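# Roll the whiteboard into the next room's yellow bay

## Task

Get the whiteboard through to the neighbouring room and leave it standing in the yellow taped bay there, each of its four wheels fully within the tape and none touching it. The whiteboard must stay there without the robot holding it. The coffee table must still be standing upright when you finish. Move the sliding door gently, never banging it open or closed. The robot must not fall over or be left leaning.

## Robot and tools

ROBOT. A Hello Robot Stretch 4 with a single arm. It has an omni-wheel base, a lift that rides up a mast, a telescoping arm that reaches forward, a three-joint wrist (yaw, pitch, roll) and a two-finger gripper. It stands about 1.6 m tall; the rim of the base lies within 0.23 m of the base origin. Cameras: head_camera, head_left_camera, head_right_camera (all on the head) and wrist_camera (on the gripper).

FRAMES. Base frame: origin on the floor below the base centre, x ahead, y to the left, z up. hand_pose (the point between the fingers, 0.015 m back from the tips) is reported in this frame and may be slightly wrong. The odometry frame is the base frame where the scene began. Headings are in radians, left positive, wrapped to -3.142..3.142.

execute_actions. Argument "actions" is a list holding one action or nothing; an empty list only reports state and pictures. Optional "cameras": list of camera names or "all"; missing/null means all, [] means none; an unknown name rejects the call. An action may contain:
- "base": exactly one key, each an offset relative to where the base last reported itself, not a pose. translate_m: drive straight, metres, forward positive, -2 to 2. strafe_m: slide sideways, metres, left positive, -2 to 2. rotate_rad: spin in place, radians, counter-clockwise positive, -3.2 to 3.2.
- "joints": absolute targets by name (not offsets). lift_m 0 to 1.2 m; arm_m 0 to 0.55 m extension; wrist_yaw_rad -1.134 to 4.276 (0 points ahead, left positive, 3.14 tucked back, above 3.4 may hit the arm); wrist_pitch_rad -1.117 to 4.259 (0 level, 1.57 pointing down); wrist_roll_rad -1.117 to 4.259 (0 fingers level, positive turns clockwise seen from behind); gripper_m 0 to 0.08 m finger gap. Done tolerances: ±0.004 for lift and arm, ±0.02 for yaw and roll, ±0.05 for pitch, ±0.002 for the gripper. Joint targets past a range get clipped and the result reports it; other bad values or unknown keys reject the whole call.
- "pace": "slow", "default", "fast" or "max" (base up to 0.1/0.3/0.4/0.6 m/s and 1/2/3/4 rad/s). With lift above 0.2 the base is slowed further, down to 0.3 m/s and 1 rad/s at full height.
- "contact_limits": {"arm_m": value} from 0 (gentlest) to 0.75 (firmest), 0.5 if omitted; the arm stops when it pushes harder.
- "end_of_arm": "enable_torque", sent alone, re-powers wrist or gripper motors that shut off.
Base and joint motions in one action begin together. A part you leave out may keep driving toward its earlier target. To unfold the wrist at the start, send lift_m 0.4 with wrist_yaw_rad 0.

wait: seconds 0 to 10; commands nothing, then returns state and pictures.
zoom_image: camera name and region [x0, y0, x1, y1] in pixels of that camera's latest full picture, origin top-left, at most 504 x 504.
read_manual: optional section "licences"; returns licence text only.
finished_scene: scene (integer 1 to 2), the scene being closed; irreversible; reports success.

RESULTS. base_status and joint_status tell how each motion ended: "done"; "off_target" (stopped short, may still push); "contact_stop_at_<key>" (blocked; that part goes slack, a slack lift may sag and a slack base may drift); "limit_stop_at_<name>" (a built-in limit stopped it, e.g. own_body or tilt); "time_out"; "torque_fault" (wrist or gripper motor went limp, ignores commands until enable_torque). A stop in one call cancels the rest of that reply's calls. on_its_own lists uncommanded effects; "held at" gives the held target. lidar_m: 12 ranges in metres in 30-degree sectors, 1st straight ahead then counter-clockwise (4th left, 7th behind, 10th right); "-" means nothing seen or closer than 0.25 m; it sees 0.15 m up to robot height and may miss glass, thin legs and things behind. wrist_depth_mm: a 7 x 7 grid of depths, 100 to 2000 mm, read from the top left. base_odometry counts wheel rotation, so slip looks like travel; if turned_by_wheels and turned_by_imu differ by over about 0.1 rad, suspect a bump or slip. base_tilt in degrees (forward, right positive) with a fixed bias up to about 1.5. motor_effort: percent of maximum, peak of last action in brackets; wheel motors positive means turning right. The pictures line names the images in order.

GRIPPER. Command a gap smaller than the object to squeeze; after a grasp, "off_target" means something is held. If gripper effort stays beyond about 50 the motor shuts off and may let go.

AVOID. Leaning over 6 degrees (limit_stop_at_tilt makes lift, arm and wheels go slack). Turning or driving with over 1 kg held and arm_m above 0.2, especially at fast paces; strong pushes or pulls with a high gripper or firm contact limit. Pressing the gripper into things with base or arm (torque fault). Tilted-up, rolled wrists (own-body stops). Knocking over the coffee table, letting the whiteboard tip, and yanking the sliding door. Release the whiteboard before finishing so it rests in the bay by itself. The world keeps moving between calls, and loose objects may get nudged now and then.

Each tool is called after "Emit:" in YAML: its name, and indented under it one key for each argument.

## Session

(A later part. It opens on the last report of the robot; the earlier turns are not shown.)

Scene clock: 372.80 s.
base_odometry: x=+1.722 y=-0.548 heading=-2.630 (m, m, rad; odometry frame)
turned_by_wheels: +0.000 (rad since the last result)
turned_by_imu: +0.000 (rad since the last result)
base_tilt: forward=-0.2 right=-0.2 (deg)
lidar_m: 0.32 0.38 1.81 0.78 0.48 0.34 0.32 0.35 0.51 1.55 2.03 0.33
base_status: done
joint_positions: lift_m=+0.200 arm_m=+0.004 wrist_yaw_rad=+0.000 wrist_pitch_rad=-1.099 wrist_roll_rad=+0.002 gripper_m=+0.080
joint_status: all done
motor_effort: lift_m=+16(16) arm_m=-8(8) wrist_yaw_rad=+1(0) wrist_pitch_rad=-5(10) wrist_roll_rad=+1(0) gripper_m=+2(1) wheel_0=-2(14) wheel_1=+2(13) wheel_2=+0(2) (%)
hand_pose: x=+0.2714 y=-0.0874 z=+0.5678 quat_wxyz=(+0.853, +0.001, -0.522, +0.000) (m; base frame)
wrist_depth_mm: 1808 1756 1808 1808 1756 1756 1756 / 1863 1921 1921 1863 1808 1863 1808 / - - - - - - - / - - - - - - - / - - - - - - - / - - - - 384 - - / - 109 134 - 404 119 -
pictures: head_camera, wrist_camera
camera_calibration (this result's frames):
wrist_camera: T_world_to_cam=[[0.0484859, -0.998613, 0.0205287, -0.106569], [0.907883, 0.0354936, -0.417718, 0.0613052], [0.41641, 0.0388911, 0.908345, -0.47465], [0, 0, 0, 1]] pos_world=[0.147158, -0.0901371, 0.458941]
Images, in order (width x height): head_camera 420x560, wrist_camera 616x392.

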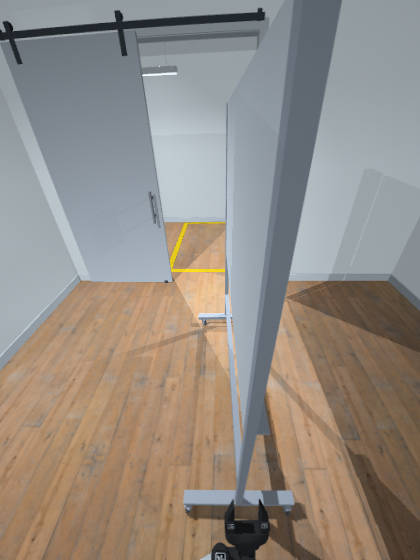

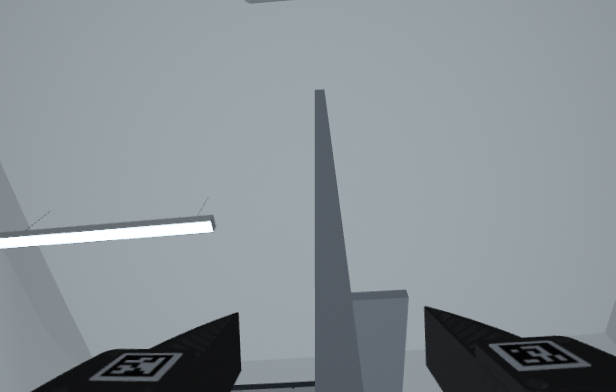

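Emit:
execute_actions:
  actions:
    - {"joints": {"wrist_pitch_rad": 0, "arm_m": 0.04}, "pace": "fast"}

Scene clock: 379.13 s.
base_odometry: x=+1.722 y=-0.548 heading=-2.630 (m, m, rad; odometry frame)
turned_by_wheels: +0.000 (rad since the last result)
turned_by_imu: +0.000 (rad since the last result)
base_tilt: forward=-0.2 right=-0.2 (deg)
lidar_m: 0.34 0.37 1.83 0.79 0.48 0.33 0.30 0.34 0.49 1.54 2.01 0.34
base_status: not commanded
joint_positions: lift_m=+0.200 arm_m=+0.039 wrist_yaw_rad=+0.000 wrist_pitch_rad=+0.002 wrist_roll_rad=+0.002 gripper_m=+0.080
joint_status: all done
motor_effort: lift_m=+16(16) arm_m=+8(11) wrist_yaw_rad=+1(2) wrist_pitch_rad=-7(6) wrist_roll_rad=+1(1) gripper_m=+1(1) wheel_0=-2(2) wheel_1=+2(2) wheel_2=+0(0) (%)
hand_pose: x=+0.4221 y=-0.0874 z=+0.3780 quat_wxyz=(+1.000, +0.001, +0.001, +0.000) (m; base frame)
wrist_depth_mm: - - - - - - - / - - - - - - 1921 / - - - - - - 1983 / - - - - - - 1983 / - - - - - - 1921 / 1756 1708 1618 1430 1499 1499 1366 / 1160 109 134 1042 866 119 -
pictures: head_camera, head_left_camera, head_right_camera, wrist_camera
camera_calibration (this result's frames):
wrist_camera: T_world_to_cam=[[0.0402728, -0.998612, -0.0339294, -0.085928], [0.0388717, 0.0354971, -0.998614, 0.431512], [0.998432, 0.0388981, 0.0402473, -0.282515], [0, 0, 0, 1]] pos_world=[0.268759, -0.0901369, 0.439369]
Images, in order (width x height): head_camera 420x560, head_left_camera 420x672, head_right_camera 420x672, wrist_camera 616x392.

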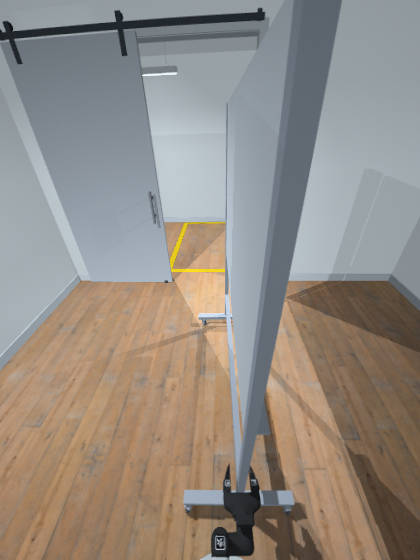

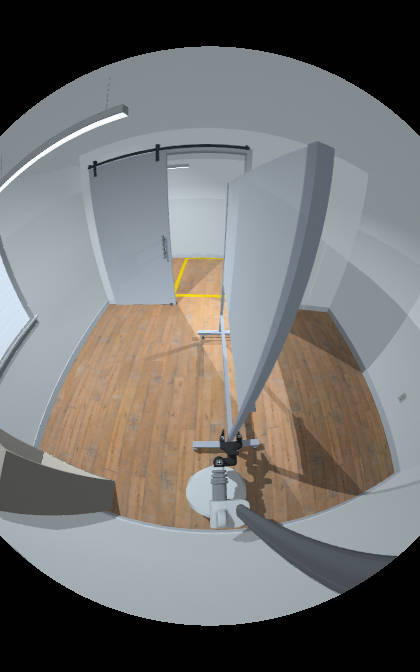

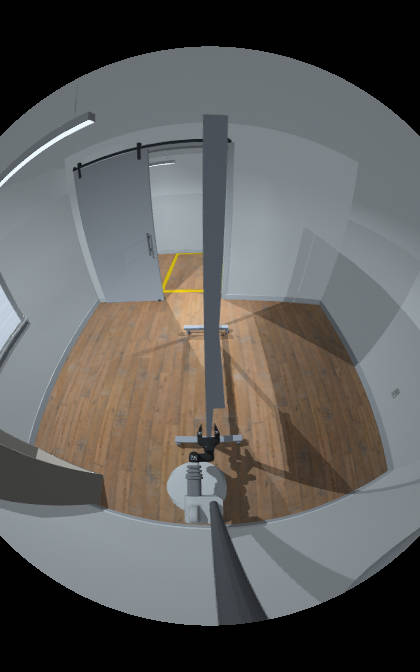

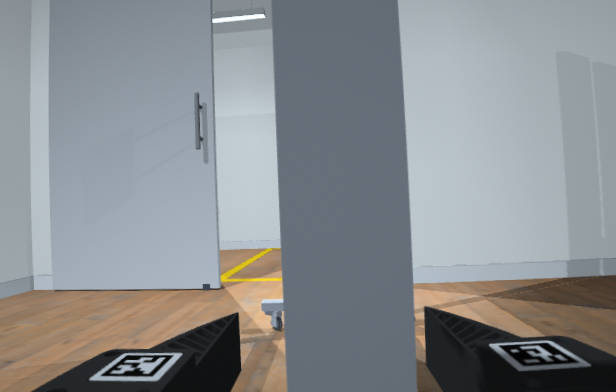

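Emit:
zoom_image:
  camera: "head_right_camera"
  region: [130, 230, 290, 370]

Region (130, 230, 290, 370) of head_right_camera's 420x672 image, scaled by 3.150, with more detail than that image has; it fills the top 441 rows of this view, and the rest is white.

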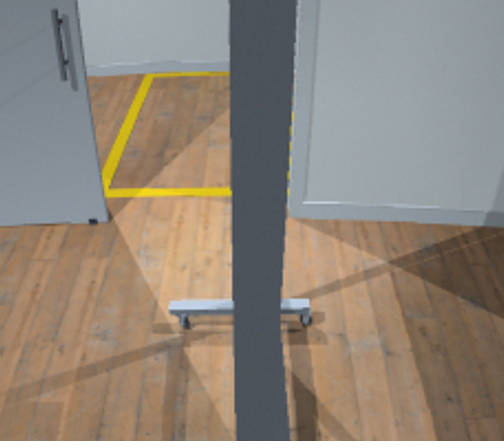

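Emit:
execute_actions:
  actions:
    - {"base": {"strafe_m": -0.23}, "joints": {"gripper_m": 0.047, "arm_m": 0.05}}
  cameras: ["head_camera", "head_right_camera", "wrist_camera"]

Scene clock: 413.03 s.
base_odometry: x=+1.610 y=-0.348 heading=-2.630 (m, m, rad; odometry frame)
turned_by_wheels: +0.000 (rad since the last result)
turned_by_imu: +0.002 (rad since the last result)
base_tilt: forward=-0.2 right=-0.3 (deg)
lidar_m: 0.31 0.34 2.07 1.03 0.49 0.35 0.33 0.38 0.46 1.61 1.77 0.42
base_status: done
joint_positions: lift_m=+0.200 arm_m=+0.049 wrist_yaw_rad=+0.003 wrist_pitch_rad=+0.002 wrist_roll_rad=+0.002 gripper_m=+0.054
joint_status: gripper_m off_target (ended at +0.054, target +0.047); the others done
on_its_own: gripper_m is held at +0.053, not at your +0.047, by its contact guard: the fingers met something
motor_effort: lift_m=+16(16) arm_m=+8(13) wrist_yaw_rad=-8(29) wrist_pitch_rad=-7(7) wrist_roll_rad=+1(0) gripper_m=-6(15) wheel_0=+4(20) wheel_1=+0(9) wheel_2=+2(3) (%)
hand_pose: x=+0.4325 y=-0.0867 z=+0.3779 quat_wxyz=(+1.000, +0.001, +0.001, +0.002) (m; base frame)
wrist_depth_mm: - - - - - - 1863 / - - - - - - 1863 / - - - - - - 1863 / - - - - - 1921 1863 / - - - - - 1921 1863 / 1708 1708 1576 - 1499 1464 1397 / 1118 1060 108 - 148 - 1060
pictures: head_camera, head_right_camera, wrist_camera
camera_calibration (this result's frames):
wrist_camera: T_world_to_cam=[[0.0434996, -0.99848, -0.0338512, -0.0870732], [0.0383915, 0.0355289, -0.998631, 0.431223], [0.998316, 0.0421405, 0.0398786, -0.292439], [0, 0, 0, 1]] pos_world=[0.279179, -0.0899382, 0.439347]
Images, in order (width x height): head_camera 420x560, head_right_camera 420x672, wrist_camera 616x392.

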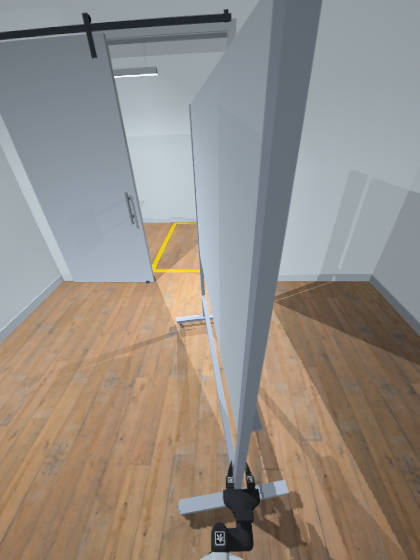

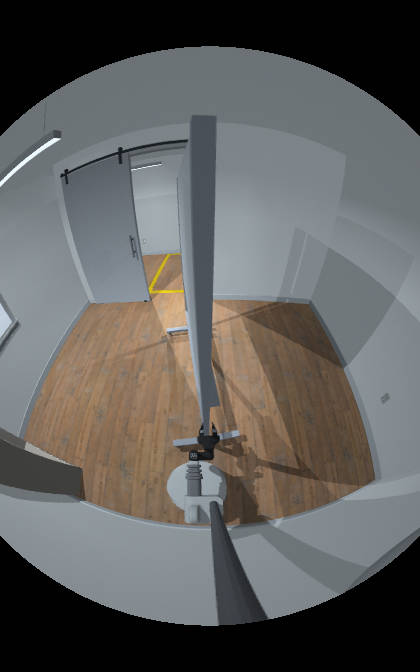

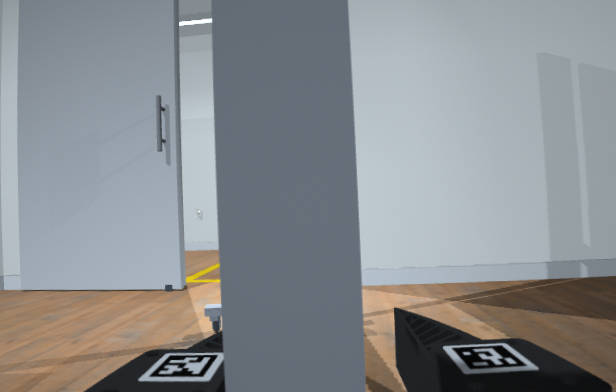

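Emit:
execute_actions:
  actions:
    - {"base": {"translate_m": 0.45}, "joints": {"arm_m": 0.2}}
  cameras: ["head_camera", "head_left_camera", "head_right_camera"]

Scene clock: 421.90 s.
base_odometry: x=+1.217 y=-0.568 heading=-2.630 (m, m, rad; odometry frame)
turned_by_wheels: +0.000 (rad since the last result)
turned_by_imu: -0.001 (rad since the last result)
base_tilt: forward=-0.2 right=-0.3 (deg)
lidar_m: 0.47 1.98 2.06 1.86 1.12 0.82 0.78 0.83 1.18 1.72 1.78 0.50
base_status: done
joint_positions: lift_m=+0.200 arm_m=+0.198 wrist_yaw_rad=-0.003 wrist_pitch_rad=+0.002 wrist_roll_rad=+0.002 gripper_m=+0.054
joint_status: all done
on_its_own: gripper_m is held at +0.053, not at your +0.047, by its contact guard: the fingers met something
motor_effort: lift_m=+16(16) arm_m=+10(17) wrist_yaw_rad=+9(29) wrist_pitch_rad=-7(8) wrist_roll_rad=+0(0) gripper_m=-3(8) wheel_0=+1(12) wheel_1=+2(9) wheel_2=-5(24) (%)
hand_pose: x=+0.5816 y=-0.0880 z=+0.3779 quat_wxyz=(+1.000, +0.001, +0.001, -0.001) (m; base frame)
wrist_depth_mm: 1537 - - - - 1397 1397 / 1499 - - - - 1366 1366 / 1499 - - - - 1397 1397 / 1464 - - - - 1397 1336 / 1499 - - - - 1397 1366 / 1430 1430 1464 - - 1397 1308 / 1118 1160 123 - - - 1042
pictures: head_camera, head_left_camera, head_right_camera
Images, in order (width x height): head_camera 420x560, head_left_camera 420x672, head_right_camera 420x672.

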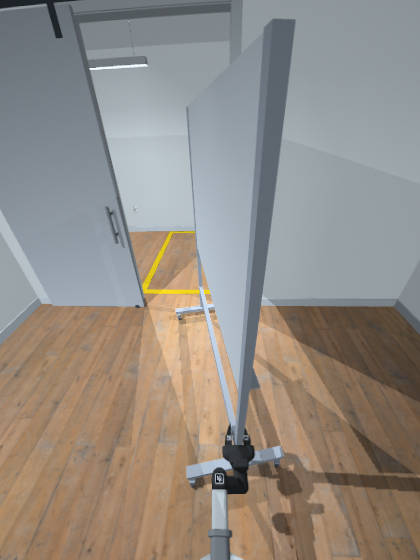

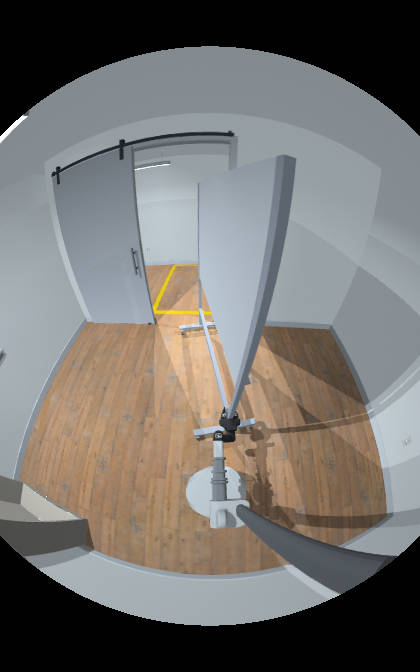

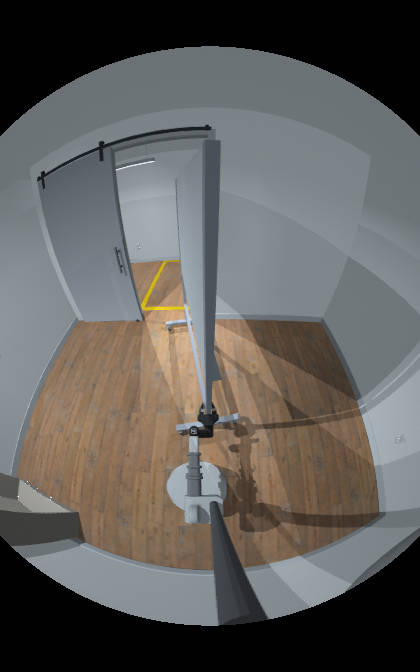

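Emit:
execute_actions:
  actions: []
  cameras: ["wrist_camera", "head_camera"]

Emit:
zoom_image:
  camera: "head_camera"
  region: [120, 250, 290, 350]

Scene clock: 426.83 s.
base_odometry: x=+1.217 y=-0.568 heading=-2.630 (m, m, rad; odometry frame)
turned_by_wheels: +0.000 (rad since the last result)
turned_by_imu: +0.000 (rad since the last result)
base_tilt: forward=-0.2 right=-0.3 (deg)
lidar_m: 0.49 1.99 2.04 1.86 1.10 0.80 0.79 0.85 1.18 1.69 1.80 0.52
base_status: done
joint_positions: lift_m=+0.200 arm_m=+0.198 wrist_yaw_rad=-0.003 wrist_pitch_rad=+0.002 wrist_roll_rad=+0.002 gripper_m=+0.054
joint_status: all done
on_its_own: gripper_m is held at +0.053, not at your +0.047, by its contact guard: the fingers met something
motor_effort: lift_m=+16(16) arm_m=+10(17) wrist_yaw_rad=+9(29) wrist_pitch_rad=-7(8) wrist_roll_rad=+0(0) gripper_m=-4(8) wheel_0=+1(12) wheel_1=+2(9) wheel_2=-5(24) (%)
hand_pose: x=+0.5816 y=-0.0880 z=+0.3779 quat_wxyz=(+1.000, +0.001, +0.001, -0.001) (m; base frame)
wrist_depth_mm: 1499 - - - - 1397 1397 / 1499 - - - - 1397 1366 / 1464 - - - - 1430 1397 / 1499 - - - - 1397 1366 / 1464 - - - - 1397 1366 / 1464 1499 1430 - - 1366 1308 / 1098 1182 124 - - - 1042
pictures: head_camera, wrist_camera
camera_calibration (this result's frames):
wrist_camera: T_world_to_cam=[[0.0375461, -0.998717, -0.0339784, -0.0913361], [0.038785, 0.0354332, -0.998619, 0.42534], [0.998542, 0.0361764, 0.0400656, -0.441979], [0, 0, 0, 1]] pos_world=[0.428267, -0.0903008, 0.439358]
Images, in order (width x height): head_camera 420x560, wrist_camera 616x392.

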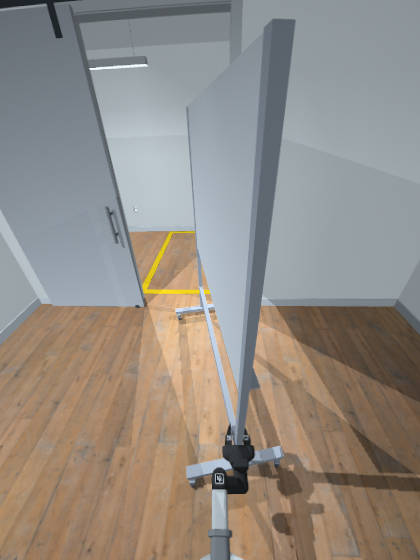

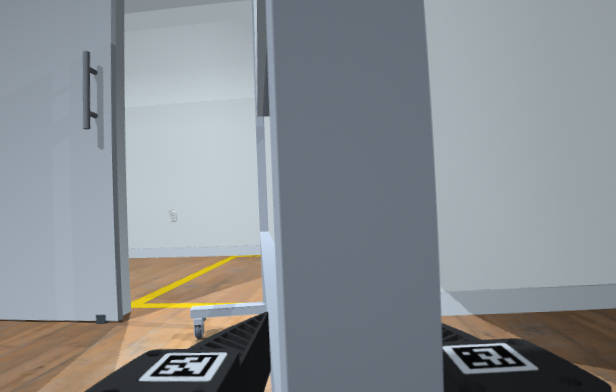

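Region (120, 250, 290, 350) of head_camera's 420x560 image, scaled by 2.965, with more detail than that image has; it fills the top 296 rows of this view, and the rest is white.

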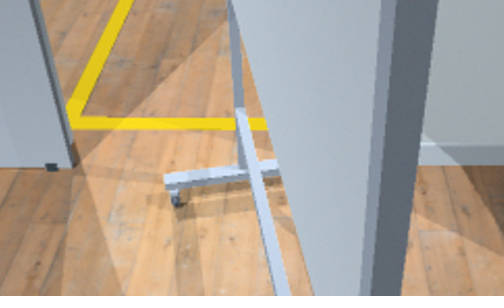

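Emit:
execute_actions:
  actions:
    - {"base": {"strafe_m": 0.38}}
  cameras: ["head_camera", "head_right_camera", "wrist_camera"]

Scene clock: 532.60 s.
base_odometry: x=+1.403 y=-0.900 heading=-2.630 (m, m, rad; odometry frame)
turned_by_wheels: +0.000 (rad since the last result)
turned_by_imu: -0.004 (rad since the last result)
base_tilt: forward=-0.2 right=-0.2 (deg)
lidar_m: 0.48 1.91 1.63 1.56 0.80 0.80 0.76 0.79 1.12 2.07 2.19 0.53
base_status: done
joint_positions: lift_m=+0.200 arm_m=+0.199 wrist_yaw_rad=-0.003 wrist_pitch_rad=+0.003 wrist_roll_rad=+0.002 gripper_m=+0.054
joint_status: not commanded
on_its_own: gripper_m is held at +0.053, not at your +0.047, by its contact guard: the fingers met something
motor_effort: lift_m=+16(16) arm_m=+8(10) wrist_yaw_rad=+11(22) wrist_pitch_rad=-9(9) wrist_roll_rad=+1(0) gripper_m=-6(6) wheel_0=-2(16) wheel_1=+0(9) wheel_2=-4(4) (%)
hand_pose: x=+0.5819 y=-0.0881 z=+0.3778 quat_wxyz=(+1.000, +0.001, +0.001, -0.002) (m; base frame)
wrist_depth_mm: 1576 1499 - - - 1464 1430 / 1537 1499 - - - 1430 1430 / 1499 1464 - - - 1430 1397 / 1464 1464 - - - 1430 1397 / 1499 1430 - - - 1397 1366 / 1499 1464 1464 1618 - 1430 1366 / 1098 1060 118 1025 - - 1060
pictures: head_camera, head_right_camera, wrist_camera
camera_calibration (this result's frames):
wrist_camera: T_world_to_cam=[[0.0370059, -0.998737, -0.0339986, -0.0911428], [0.0381861, 0.0354103, -0.998643, 0.425556], [0.998585, 0.0356574, 0.0394482, -0.442134], [0, 0, 0, 1]] pos_world=[0.428631, -0.0903314, 0.439321]
Images, in order (width x height): head_camera 420x560, head_right_camera 420x672, wrist_camera 616x392.

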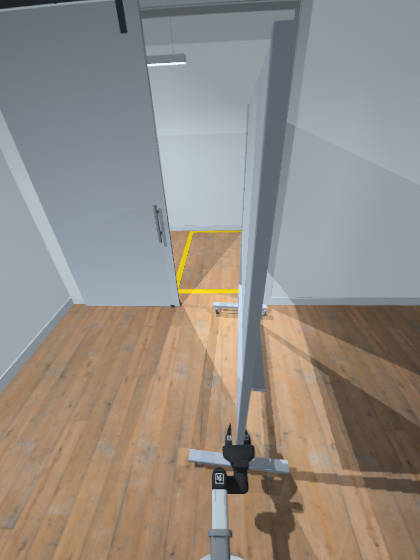

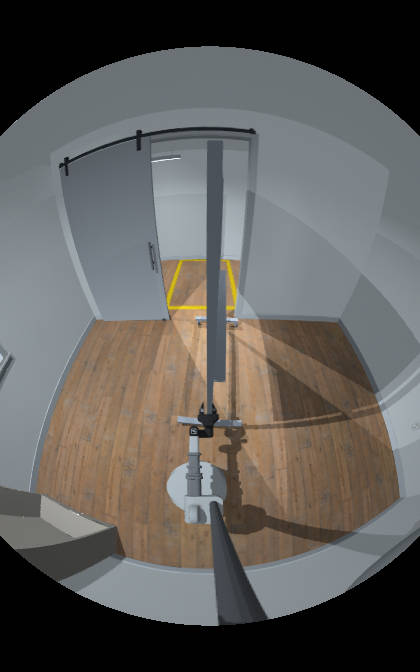

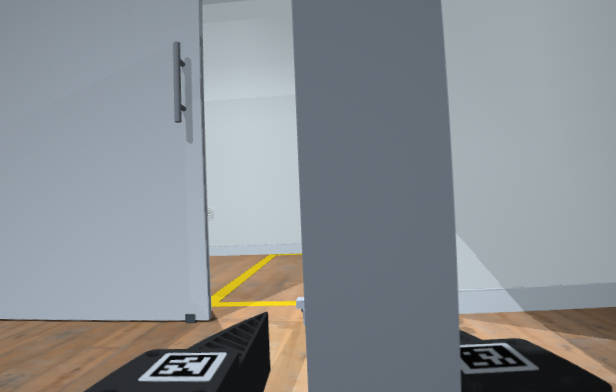

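Emit:
zoom_image:
  camera: "head_right_camera"
  region: [160, 280, 260, 350]

Emit:
zoom_image:
  camera: "head_camera"
  region: [165, 270, 295, 340]

Region (160, 280, 260, 350) of head_right_camera's 420x672 image, scaled by 5.040, with more detail than that image has; it fills the top 353 rows of this view, and the rest is white.

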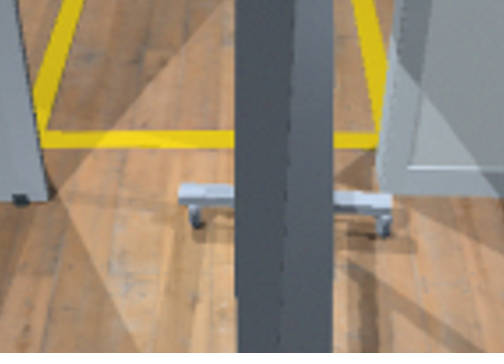

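Region (165, 270, 295, 340) of head_camera's 420x560 image, scaled by 3.877, with more detail than that image has; it fills the top 271 rows of this view, and the rest is white.

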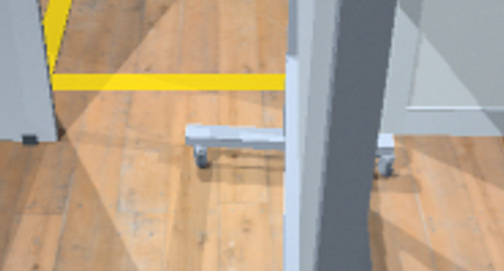

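Emit:
execute_actions:
  actions:
    - {"base": {"translate_m": 0.085}}
  cameras: ["head_camera", "head_right_camera"]

Emit:
zoom_image:
  camera: "head_camera"
  region: [170, 410, 310, 500]

Emit:
zoom_image:
  camera: "head_right_camera"
  region: [160, 280, 260, 350]

Scene clock: 567.20 s.
base_odometry: x=+1.329 y=-0.941 heading=-2.630 (m, m, rad; odometry frame)
turned_by_wheels: +0.000 (rad since the last result)
turned_by_imu: -0.001 (rad since the last result)
base_tilt: forward=-0.3 right=-0.3 (deg)
lidar_m: 0.48 1.78 1.63 1.58 0.84 0.91 0.86 0.89 1.26 2.09 2.23 0.50
base_status: done
joint_positions: lift_m=+0.200 arm_m=+0.199 wrist_yaw_rad=-0.002 wrist_pitch_rad=+0.002 wrist_roll_rad=+0.002 gripper_m=+0.054
joint_status: not commanded
on_its_own: gripper_m is held at +0.053, not at your +0.047, by its contact guard: the fingers met something
motor_effort: lift_m=+16(16) arm_m=+8(8) wrist_yaw_rad=+7(34) wrist_pitch_rad=-7(8) wrist_roll_rad=+1(1) gripper_m=-3(5) wheel_0=+2(6) wheel_1=+1(7) wheel_2=-1(17) (%)
hand_pose: x=+0.5820 y=-0.0879 z=+0.3779 quat_wxyz=(+1.000, +0.001, +0.001, -0.001) (m; base frame)
wrist_depth_mm: 1464 1366 - - - 1366 1336 / 1464 1397 - - - 1397 1281 / 1397 1397 - - - 1366 1281 / 1397 1397 - - - 1366 1308 / 1397 1366 - - - 1308 1281 / 1397 1366 1464 1576 - 1308 1281 / 1078 1042 124 1008 - - 1060
pictures: head_camera, head_right_camera
Images, in order (width x height): head_camera 420x560, head_right_camera 420x672.

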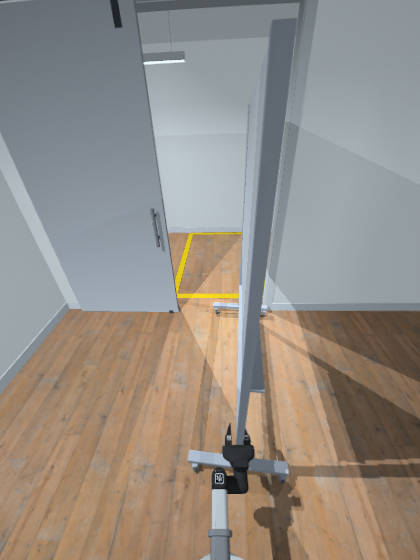

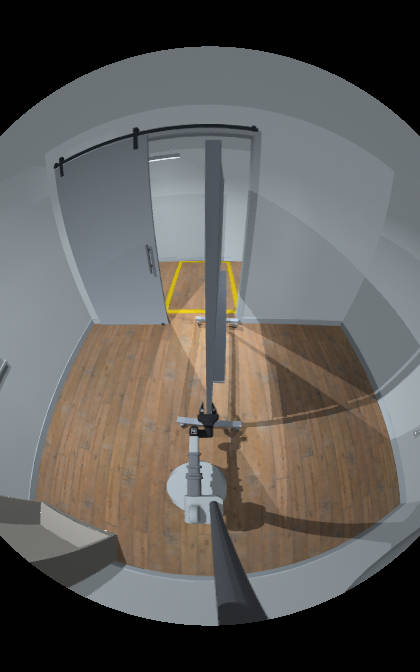

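Region (170, 410, 310, 500) of head_camera's 420x560 image, scaled by 3.600, with more detail than that image has; it fills the top 324 rows of this view, and the rest is white.

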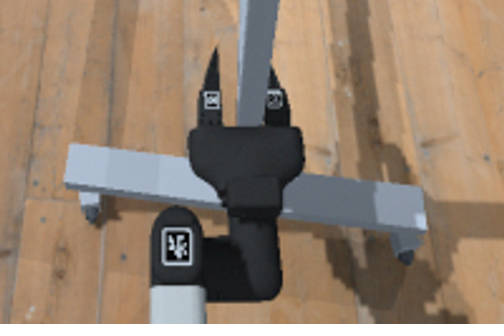

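Region (160, 280, 260, 350) of head_right_camera's 420x672 image, scaled by 5.040, with more detail than that image has; it fills the top 353 rows of this view, and the rest is white.

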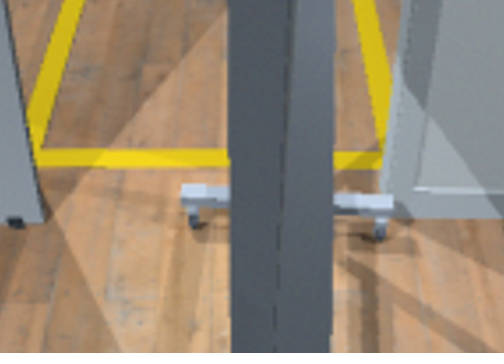

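Emit:
execute_actions:
  actions:
    - {"joints": {"arm_m": 0.07, "gripper_m": 0.08}, "pace": "max"}
  cameras: []

Emit:
execute_actions:
  actions:
    - {"base": {"strafe_m": -0.59}, "joints": {"arm_m": 0.005, "wrist_yaw_rad": 1.46, "wrist_pitch_rad": -1.1}, "pace": "max"}
  cameras: ["head_camera", "head_left_camera"]

Scene clock: 580.40 s.
base_odometry: x=+1.329 y=-0.941 heading=-2.630 (m, m, rad; odometry frame)
turned_by_wheels: +0.000 (rad since the last result)
turned_by_imu: +0.000 (rad since the last result)
base_tilt: forward=-0.2 right=-0.2 (deg)
lidar_m: 0.44 1.78 1.63 1.57 0.83 0.90 0.87 0.91 1.25 2.10 2.23 0.51
base_status: not commanded
joint_positions: lift_m=+0.200 arm_m=+0.071 wrist_yaw_rad=+0.000 wrist_pitch_rad=+0.003 wrist_roll_rad=+0.002 gripper_m=+0.080
joint_status: all done
motor_effort: lift_m=+16(16) arm_m=-8(8) wrist_yaw_rad=+1(8) wrist_pitch_rad=-7(8) wrist_roll_rad=+1(1) gripper_m=+1(2) wheel_0=+2(2) wheel_1=+0(0) wheel_2=-1(1) (%)
hand_pose: x=+0.4551 y=-0.0875 z=+0.3779 quat_wxyz=(+1.000, +0.001, +0.001, +0.000) (m; base frame)
wrist_depth_mm: 1576 1537 - 202 1464 1464 1430 / 1537 1537 - - 1430 1464 1464 / 1537 1499 - - - 1499 1430 / 1576 1499 - - - 1464 1430 / 1537 1464 - - - 1430 1430 / 1499 1537 1464 1336 1336 1430 1397 / 1160 109 134 960 866 119 -
pictures: none
No camera images: the call's "cameras" was empty. Leave "cameras" out to get every camera's image.

Scene clock: 582.77 s.
base_odometry: x=+1.040 y=-0.427 heading=-2.630 (m, m, rad; odometry frame)
turned_by_wheels: +0.000 (rad since the last result)
turned_by_imu: -0.001 (rad since the last result)
base_tilt: forward=-0.2 right=-0.3 (deg)
lidar_m: 1.35 0.52 0.65 2.09 1.25 0.92 0.87 0.92 1.30 1.50 1.60 1.81
base_status: done
joint_positions: lift_m=+0.200 arm_m=+0.007 wrist_yaw_rad=+1.459 wrist_pitch_rad=-1.099 wrist_roll_rad=+0.001 gripper_m=+0.080
joint_status: all done
motor_effort: lift_m=+16(16) arm_m=-8(11) wrist_yaw_rad=+3(6) wrist_pitch_rad=-4(14) wrist_roll_rad=+1(1) gripper_m=+1(1) wheel_0=-2(13) wheel_1=+1(13) wheel_2=+0(2) (%)
hand_pose: x=+0.2750 y=+0.0864 z=+0.5678 quat_wxyz=(+0.635, +0.349, -0.389, +0.569) (m; base frame)
wrist_depth_mm: 1618 1808 976 1756 1808 1756 1708 / 1576 1921 1921 1863 1921 1863 1863 / 1618 - - - - - - / 1618 - - - - 1182 1138 / 1618 - - - 1808 931 891 / 1618 - - - - 750 732 / 1576 109 134 - - 119 -
pictures: head_camera, head_left_camera
Images, in order (width x height): head_camera 420x560, head_left_camera 420x672.

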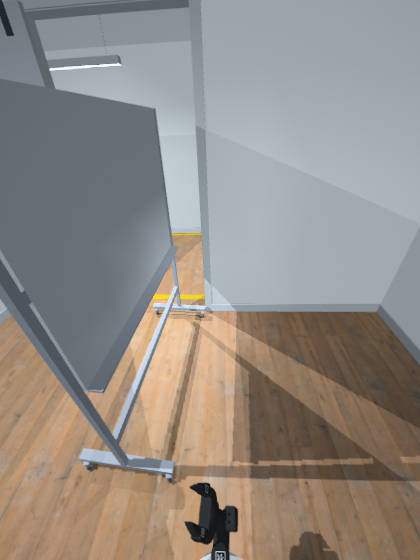

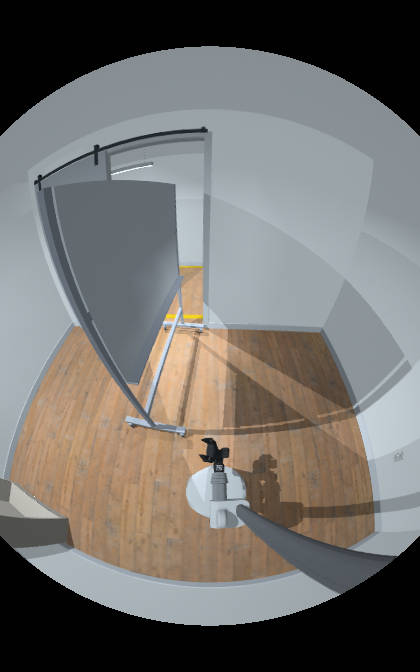

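Emit:
zoom_image:
  camera: "head_left_camera"
  region: [110, 390, 270, 540]

Emit:
zoom_image:
  camera: "head_camera"
  region: [60, 430, 260, 560]

Region (110, 390, 270, 540) of head_left_camera's 420x672 image, scaled by 3.150, with more detail than that image has; it fills the top 472 rows of this view, and the rest is white.

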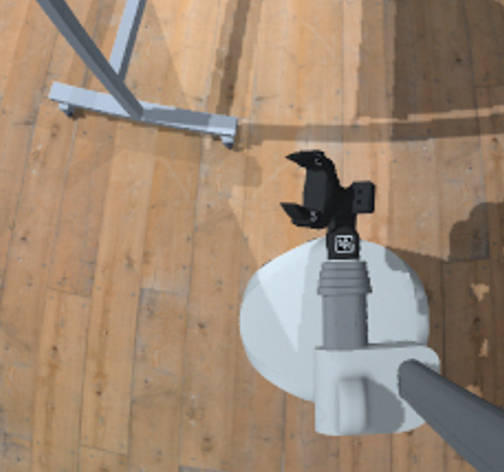

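Region (60, 430, 260, 560) of head_camera's 420x560 image, scaled by 2.520, with more detail than that image has; it fills the top 328 rows of this view, and the rest is white.

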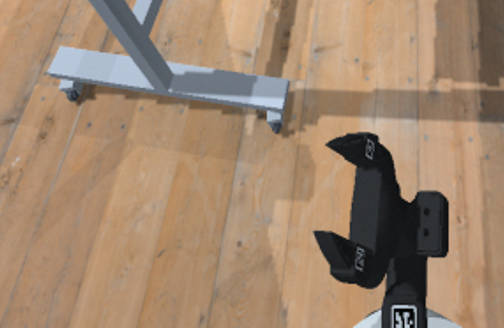

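Emit:
execute_actions:
  actions:
    - {"base": {"strafe_m": -0.03}, "pace": "max"}
  cameras: []

Emit:
execute_actions:
  actions:
    - {"base": {"translate_m": 1.25}, "joints": {"arm_m": 0.12}, "pace": "max"}
  cameras: ["head_camera", "head_left_camera"]

Scene clock: 595.43 s.
base_odometry: x=+1.026 y=-0.400 heading=-2.631 (m, m, rad; odometry frame)
turned_by_wheels: +0.000 (rad since the last result)
turned_by_imu: -0.001 (rad since the last result)
base_tilt: forward=-0.2 right=-0.2 (deg)
lidar_m: 1.48 0.50 0.69 2.12 1.24 0.92 0.87 0.93 1.32 1.47 1.54 1.85
base_status: done
joint_positions: lift_m=+0.200 arm_m=+0.007 wrist_yaw_rad=+1.460 wrist_pitch_rad=-1.099 wrist_roll_rad=+0.001 gripper_m=+0.080
joint_status: not commanded
motor_effort: lift_m=+16(16) arm_m=-9(9) wrist_yaw_rad=+2(3) wrist_pitch_rad=-4(3) wrist_roll_rad=+1(1) gripper_m=+1(2) wheel_0=-2(9) wheel_1=+0(11) wheel_2=+0(3) (%)
hand_pose: x=+0.2750 y=+0.0864 z=+0.5678 quat_wxyz=(+0.635, +0.349, -0.389, +0.569) (m; base frame)
wrist_depth_mm: 1576 1756 976 1808 1756 1756 1756 / 1618 1921 1863 1921 1921 1863 1808 / 1661 - - - - - - / 1618 - - - - 1281 1229 / 1618 - - - 1078 976 946 / 1618 - - - - 788 778 / 1618 109 134 - - 119 -
pictures: none
No camera images: the call's "cameras" was empty. Leave "cameras" out to get every camera's image.

Scene clock: 599.00 s.
base_odometry: x=-0.065 y=-1.012 heading=-2.630 (m, m, rad; odometry frame)
turned_by_wheels: +0.000 (rad since the last result)
turned_by_imu: -0.002 (rad since the last result)
base_tilt: forward=-0.3 right=-0.2 (deg)
lidar_m: 0.52 0.49 0.37 0.36 0.36 0.60 2.14 2.12 1.57 1.51 0.73 0.54
base_status: done
joint_positions: lift_m=+0.200 arm_m=+0.119 wrist_yaw_rad=+1.460 wrist_pitch_rad=-1.099 wrist_roll_rad=+0.001 gripper_m=+0.080
joint_status: all done
motor_effort: lift_m=+16(16) arm_m=+8(3) wrist_yaw_rad=+2(3) wrist_pitch_rad=-4(3) wrist_roll_rad=+1(1) gripper_m=+1(1) wheel_0=-2(9) wheel_1=+0(7) wheel_2=+3(19) (%)
hand_pose: x=+0.3870 y=+0.0864 z=+0.5678 quat_wxyz=(+0.635, +0.349, -0.389, +0.569) (m; base frame)
wrist_depth_mm: 1756 976 1756 1756 842 410 289 / 1863 1863 1863 1863 798 413 291 / - - - - 1756 413 290 / 1138 1098 1060 1042 - 382 282 / 842 820 798 778 - - 267 / 668 647 640 627 661 - - / 569 109 134 535 512 119 -
pictures: head_camera, head_left_camera
Images, in order (width x height): head_camera 420x560, head_left_camera 420x672.

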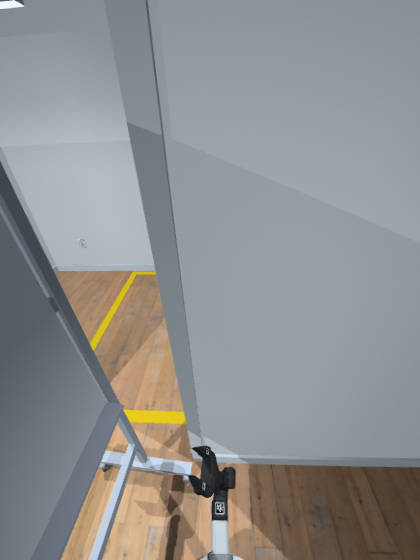

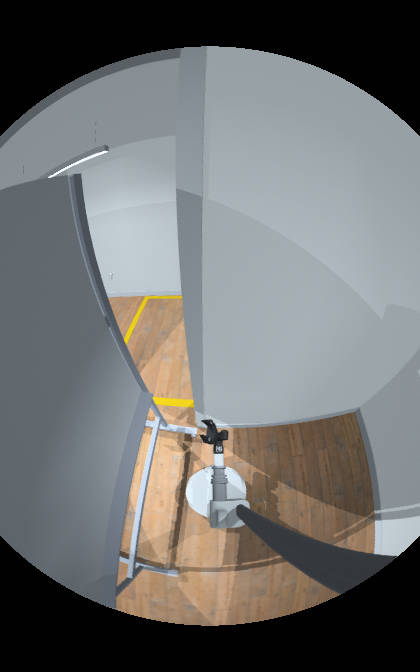

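Emit:
zoom_image:
  camera: "head_camera"
  region: [80, 390, 260, 530]

Region (80, 390, 260, 530) of head_camera's 420x560 image, scaled by 2.800, with more detail than that image has.

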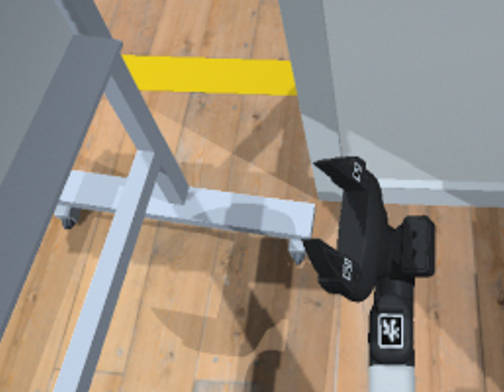

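Emit:
execute_actions:
  actions:
    - {"base": {"strafe_m": 0.2}, "joints": {"arm_m": 0.2}, "pace": "fast"}
  cameras: ["head_camera", "head_right_camera", "wrist_camera"]

Scene clock: 620.93 s.
base_odometry: x=+0.033 y=-1.186 heading=-2.630 (m, m, rad; odometry frame)
turned_by_wheels: +0.000 (rad since the last result)
turned_by_imu: +0.000 (rad since the last result)
base_tilt: forward=-0.2 right=-0.3 (deg)
lidar_m: 0.48 0.25 0.25 0.25 0.25 0.30 2.11 2.22 1.78 1.68 0.75 0.57
base_status: done
joint_positions: lift_m=+0.200 arm_m=+0.199 wrist_yaw_rad=+1.460 wrist_pitch_rad=-1.099 wrist_roll_rad=+0.001 gripper_m=+0.080
joint_status: all done
motor_effort: lift_m=+16(16) arm_m=+8(7) wrist_yaw_rad=+1(2) wrist_pitch_rad=-4(4) wrist_roll_rad=+1(1) gripper_m=+1(1) wheel_0=+2(13) wheel_1=-3(15) wheel_2=+0(1) (%)
hand_pose: x=+0.4670 y=+0.0864 z=+0.5678 quat_wxyz=(+0.635, +0.349, -0.389, +0.569) (m; base frame)
wrist_depth_mm: 1808 976 1808 1708 1708 1756 1756 / 1921 1863 1808 1863 1863 1863 1863 / 931 878 809 778 - - - / 603 574 564 544 - - - / 357 351 349 347 - - - / - - 370 1229 349 - - / - 109 135 - 279 119 -
pictures: head_camera, head_right_camera, wrist_camera
camera_calibration (this result's frames):
wrist_camera: T_world_to_cam=[[0.997825, -0.0626161, 0.0205819, -0.466726], [0.0654858, 0.906346, -0.417431, 0.195496], [0.00748353, 0.417871, 0.908476, -0.404725], [0, 0, 0, 1]] pos_world=[0.455938, -0.0372892, 0.458895]
Images, in order (width x height): head_camera 420x560, head_right_camera 420x672, wrist_camera 616x392.

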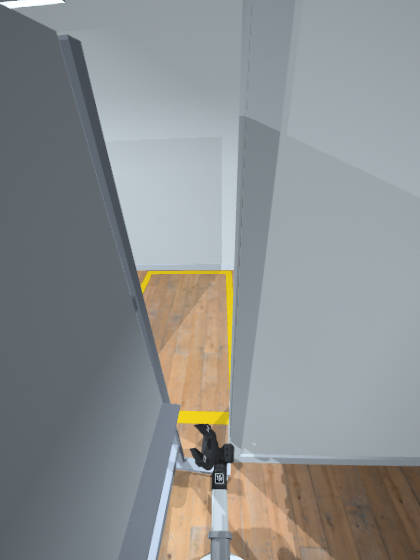

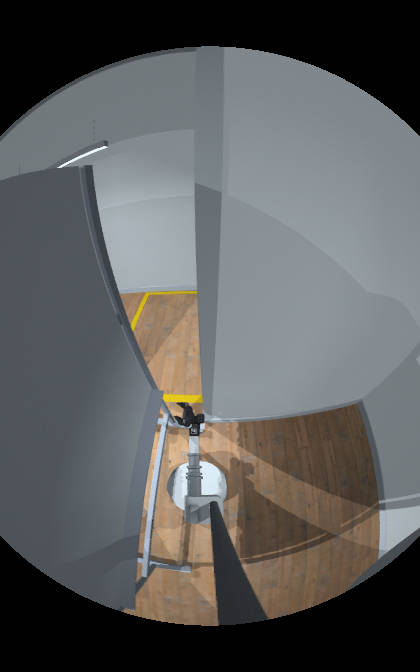

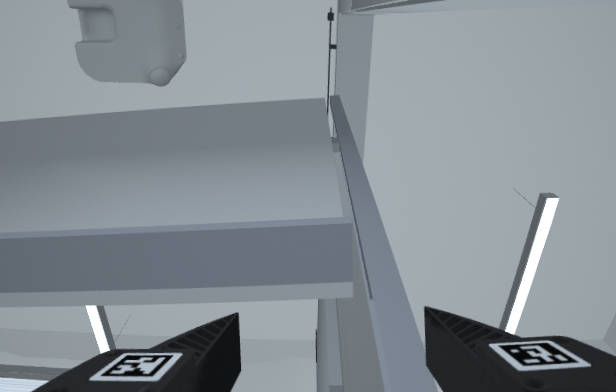

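Emit:
execute_actions:
  actions: []

Scene clock: 633.70 s.
base_odometry: x=+0.033 y=-1.186 heading=-2.630 (m, m, rad; odometry frame)
turned_by_wheels: +0.000 (rad since the last result)
turned_by_imu: +0.000 (rad since the last result)
base_tilt: forward=-0.1 right=-0.2 (deg)
lidar_m: 0.48 0.25 0.25 0.25 0.25 0.30 2.12 2.21 1.74 1.70 0.74 0.54
base_status: done
joint_positions: lift_m=+0.200 arm_m=+0.199 wrist_yaw_rad=+1.460 wrist_pitch_rad=-1.099 wrist_roll_rad=+0.001 gripper_m=+0.080
joint_status: all done
motor_effort: lift_m=+16(16) arm_m=+8(7) wrist_yaw_rad=+2(2) wrist_pitch_rad=-3(4) wrist_roll_rad=+1(1) gripper_m=+1(1) wheel_0=+2(13) wheel_1=-2(15) wheel_2=+0(1) (%)
hand_pose: x=+0.4670 y=+0.0864 z=+0.5678 quat_wxyz=(+0.635, +0.349, -0.389, +0.569) (m; base frame)
wrist_depth_mm: 1756 991 1756 1756 1756 1808 1756 / 1921 1863 1808 1863 1808 1863 1863 / 917 866 820 778 - - - / 603 580 559 544 - - - / 357 353 347 349 - - - / - - 370 1205 347 - - / - 109 134 - 279 119 -
pictures: head_camera, head_left_camera, head_right_camera, wrist_camera
camera_calibration (this result's frames):
wrist_camera: T_world_to_cam=[[0.997825, -0.0626172, 0.020582, -0.466726], [0.0654868, 0.906346, -0.417431, 0.195496], [0.00748392, 0.417871, 0.908476, -0.404725], [0, 0, 0, 1]] pos_world=[0.455938, -0.0372893, 0.458895]
Images, in order (width x height): head_camera 420x560, head_left_camera 420x672, head_right_camera 420x672, wrist_camera 616x392.

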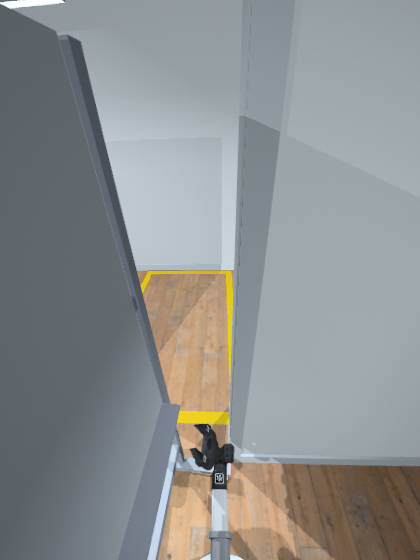

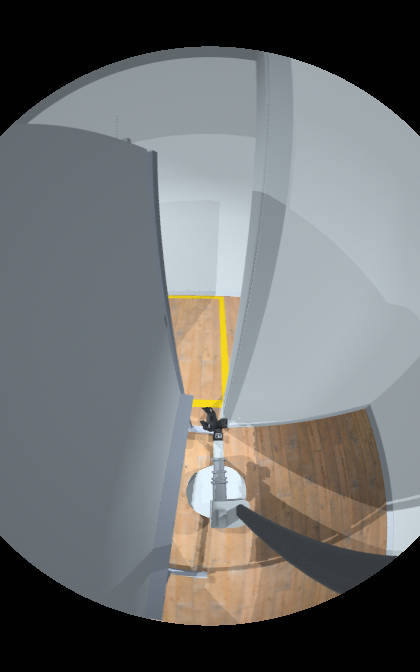

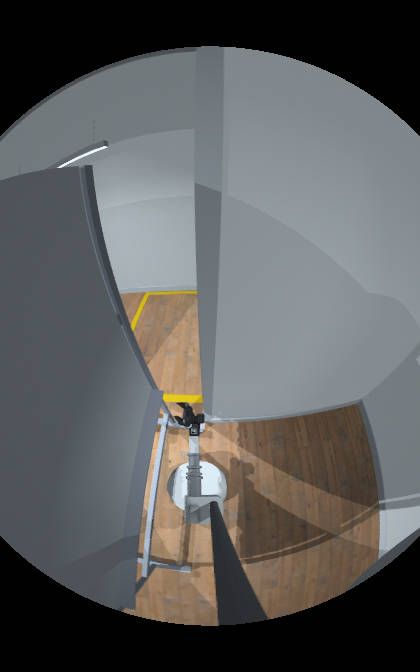

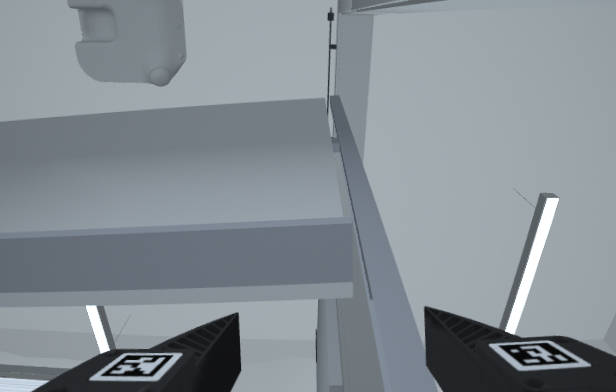

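Emit:
execute_actions:
  actions:
    - {"joints": {"arm_m": 0.237}, "contact_limits": {"arm_m": 0.2}}
  cameras: ["head_camera", "wrist_camera"]

Scene clock: 643.10 s.
base_odometry: x=+0.033 y=-1.186 heading=-2.630 (m, m, rad; odometry frame)
turned_by_wheels: +0.000 (rad since the last result)
turned_by_imu: +0.000 (rad since the last result)
base_tilt: forward=-0.2 right=-0.2 (deg)
lidar_m: 0.50 0.25 0.25 0.25 0.25 0.30 2.13 2.25 1.78 1.70 0.76 0.54
base_status: not commanded
joint_positions: lift_m=+0.200 arm_m=+0.235 wrist_yaw_rad=+1.460 wrist_pitch_rad=-1.099 wrist_roll_rad=+0.001 gripper_m=+0.080
joint_status: all done
motor_effort: lift_m=+16(16) arm_m=+9(10) wrist_yaw_rad=+2(2) wrist_pitch_rad=-4(2) wrist_roll_rad=+1(1) gripper_m=+1(2) wheel_0=+3(3) wheel_1=-2(2) wheel_2=+0(0) (%)
contact_limits: arm_m 0.2
hand_pose: x=+0.5040 y=+0.0864 z=+0.5678 quat_wxyz=(+0.635, +0.349, -0.389, +0.569) (m; base frame)
wrist_depth_mm: 1756 976 1756 1708 1708 1756 1756 / 1863 1921 1863 1661 1863 1863 1863 / 917 866 820 820 - - - / 591 574 549 539 - - - / 349 351 349 359 - - - / - - 370 1138 - - - / - 109 134 - - 119 -
pictures: head_camera, wrist_camera
camera_calibration (this result's frames):
wrist_camera: T_world_to_cam=[[0.997825, -0.0626175, 0.020582, -0.503603], [0.0654871, 0.906346, -0.417431, 0.193076], [0.00748402, 0.417871, 0.908476, -0.405002], [0, 0, 0, 1]] pos_world=[0.492895, -0.0372893, 0.458895]
Images, in order (width x height): head_camera 420x560, wrist_camera 616x392.

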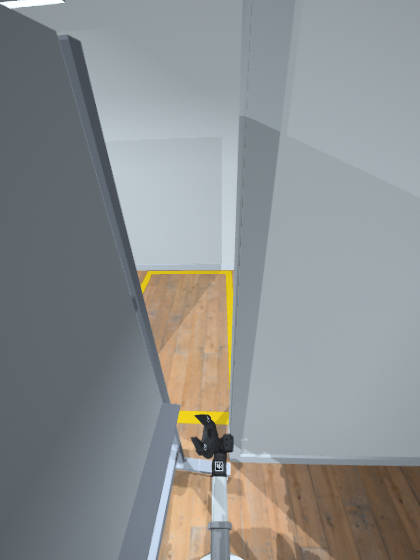

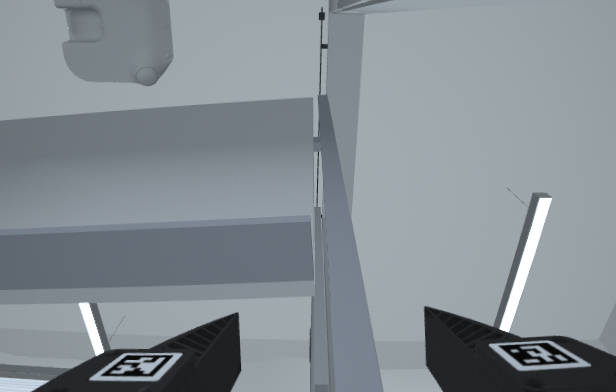

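Emit:
execute_actions:
  actions:
    - {"joints": {"arm_m": 0.252, "wrist_pitch_rad": 0.0}, "contact_limits": {"arm_m": 0.2}}
  cameras: ["head_camera", "wrist_camera"]

Scene clock: 655.87 s.
base_odometry: x=+0.033 y=-1.186 heading=-2.630 (m, m, rad; odometry frame)
turned_by_wheels: +0.000 (rad since the last result)
turned_by_imu: +0.000 (rad since the last result)
base_tilt: forward=-0.1 right=-0.2 (deg)
lidar_m: 0.49 0.25 0.25 0.25 0.25 0.30 2.13 2.26 1.79 1.69 0.75 0.53
base_status: not commanded
joint_positions: lift_m=+0.200 arm_m=+0.250 wrist_yaw_rad=+1.460 wrist_pitch_rad=+0.002 wrist_roll_rad=+0.001 gripper_m=+0.080
joint_status: all done
motor_effort: lift_m=+16(16) arm_m=+9(9) wrist_yaw_rad=+2(2) wrist_pitch_rad=-7(8) wrist_roll_rad=+1(1) gripper_m=+1(0) wheel_0=+2(3) wheel_1=-3(2) wheel_2=+0(1) (%)
contact_limits: arm_m 0.2
hand_pose: x=+0.5318 y=+0.2017 z=+0.3779 quat_wxyz=(+0.745, +0.000, +0.001, +0.667) (m; base frame)
wrist_depth_mm: 1921 1863 1863 136 - - - / 1863 1921 1983 135 1983 - - / 1863 1863 1863 135 1921 1983 - / 1863 1921 1863 134 1921 1921 1983 / 1863 1863 1921 134 1863 1921 1983 / 1756 1756 1708 133 1281 1499 1397 / 1182 109 134 132 149 119 -
pictures: head_camera, wrist_camera
camera_calibration (this result's frames):
wrist_camera: T_world_to_cam=[[0.996929, -0.0706467, -0.0337819, -0.497637], [-0.0308235, 0.0425547, -0.998619, 0.452592], [0.0719867, 0.996593, 0.0402465, -0.103769], [0, 0, 0, 1]] pos_world=[0.517529, 0.0489989, 0.439332]
Images, in order (width x height): head_camera 420x560, wrist_camera 616x392.

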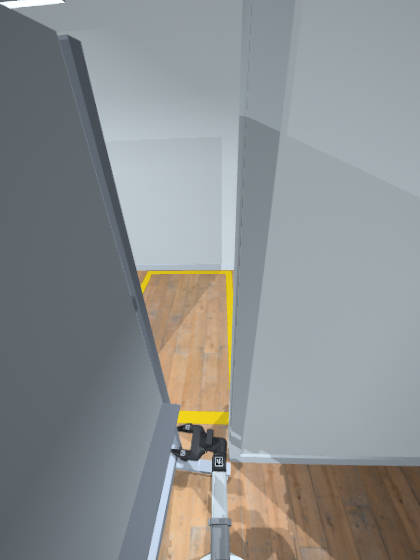

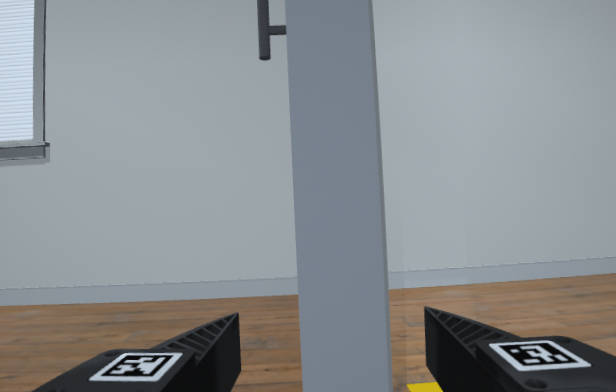

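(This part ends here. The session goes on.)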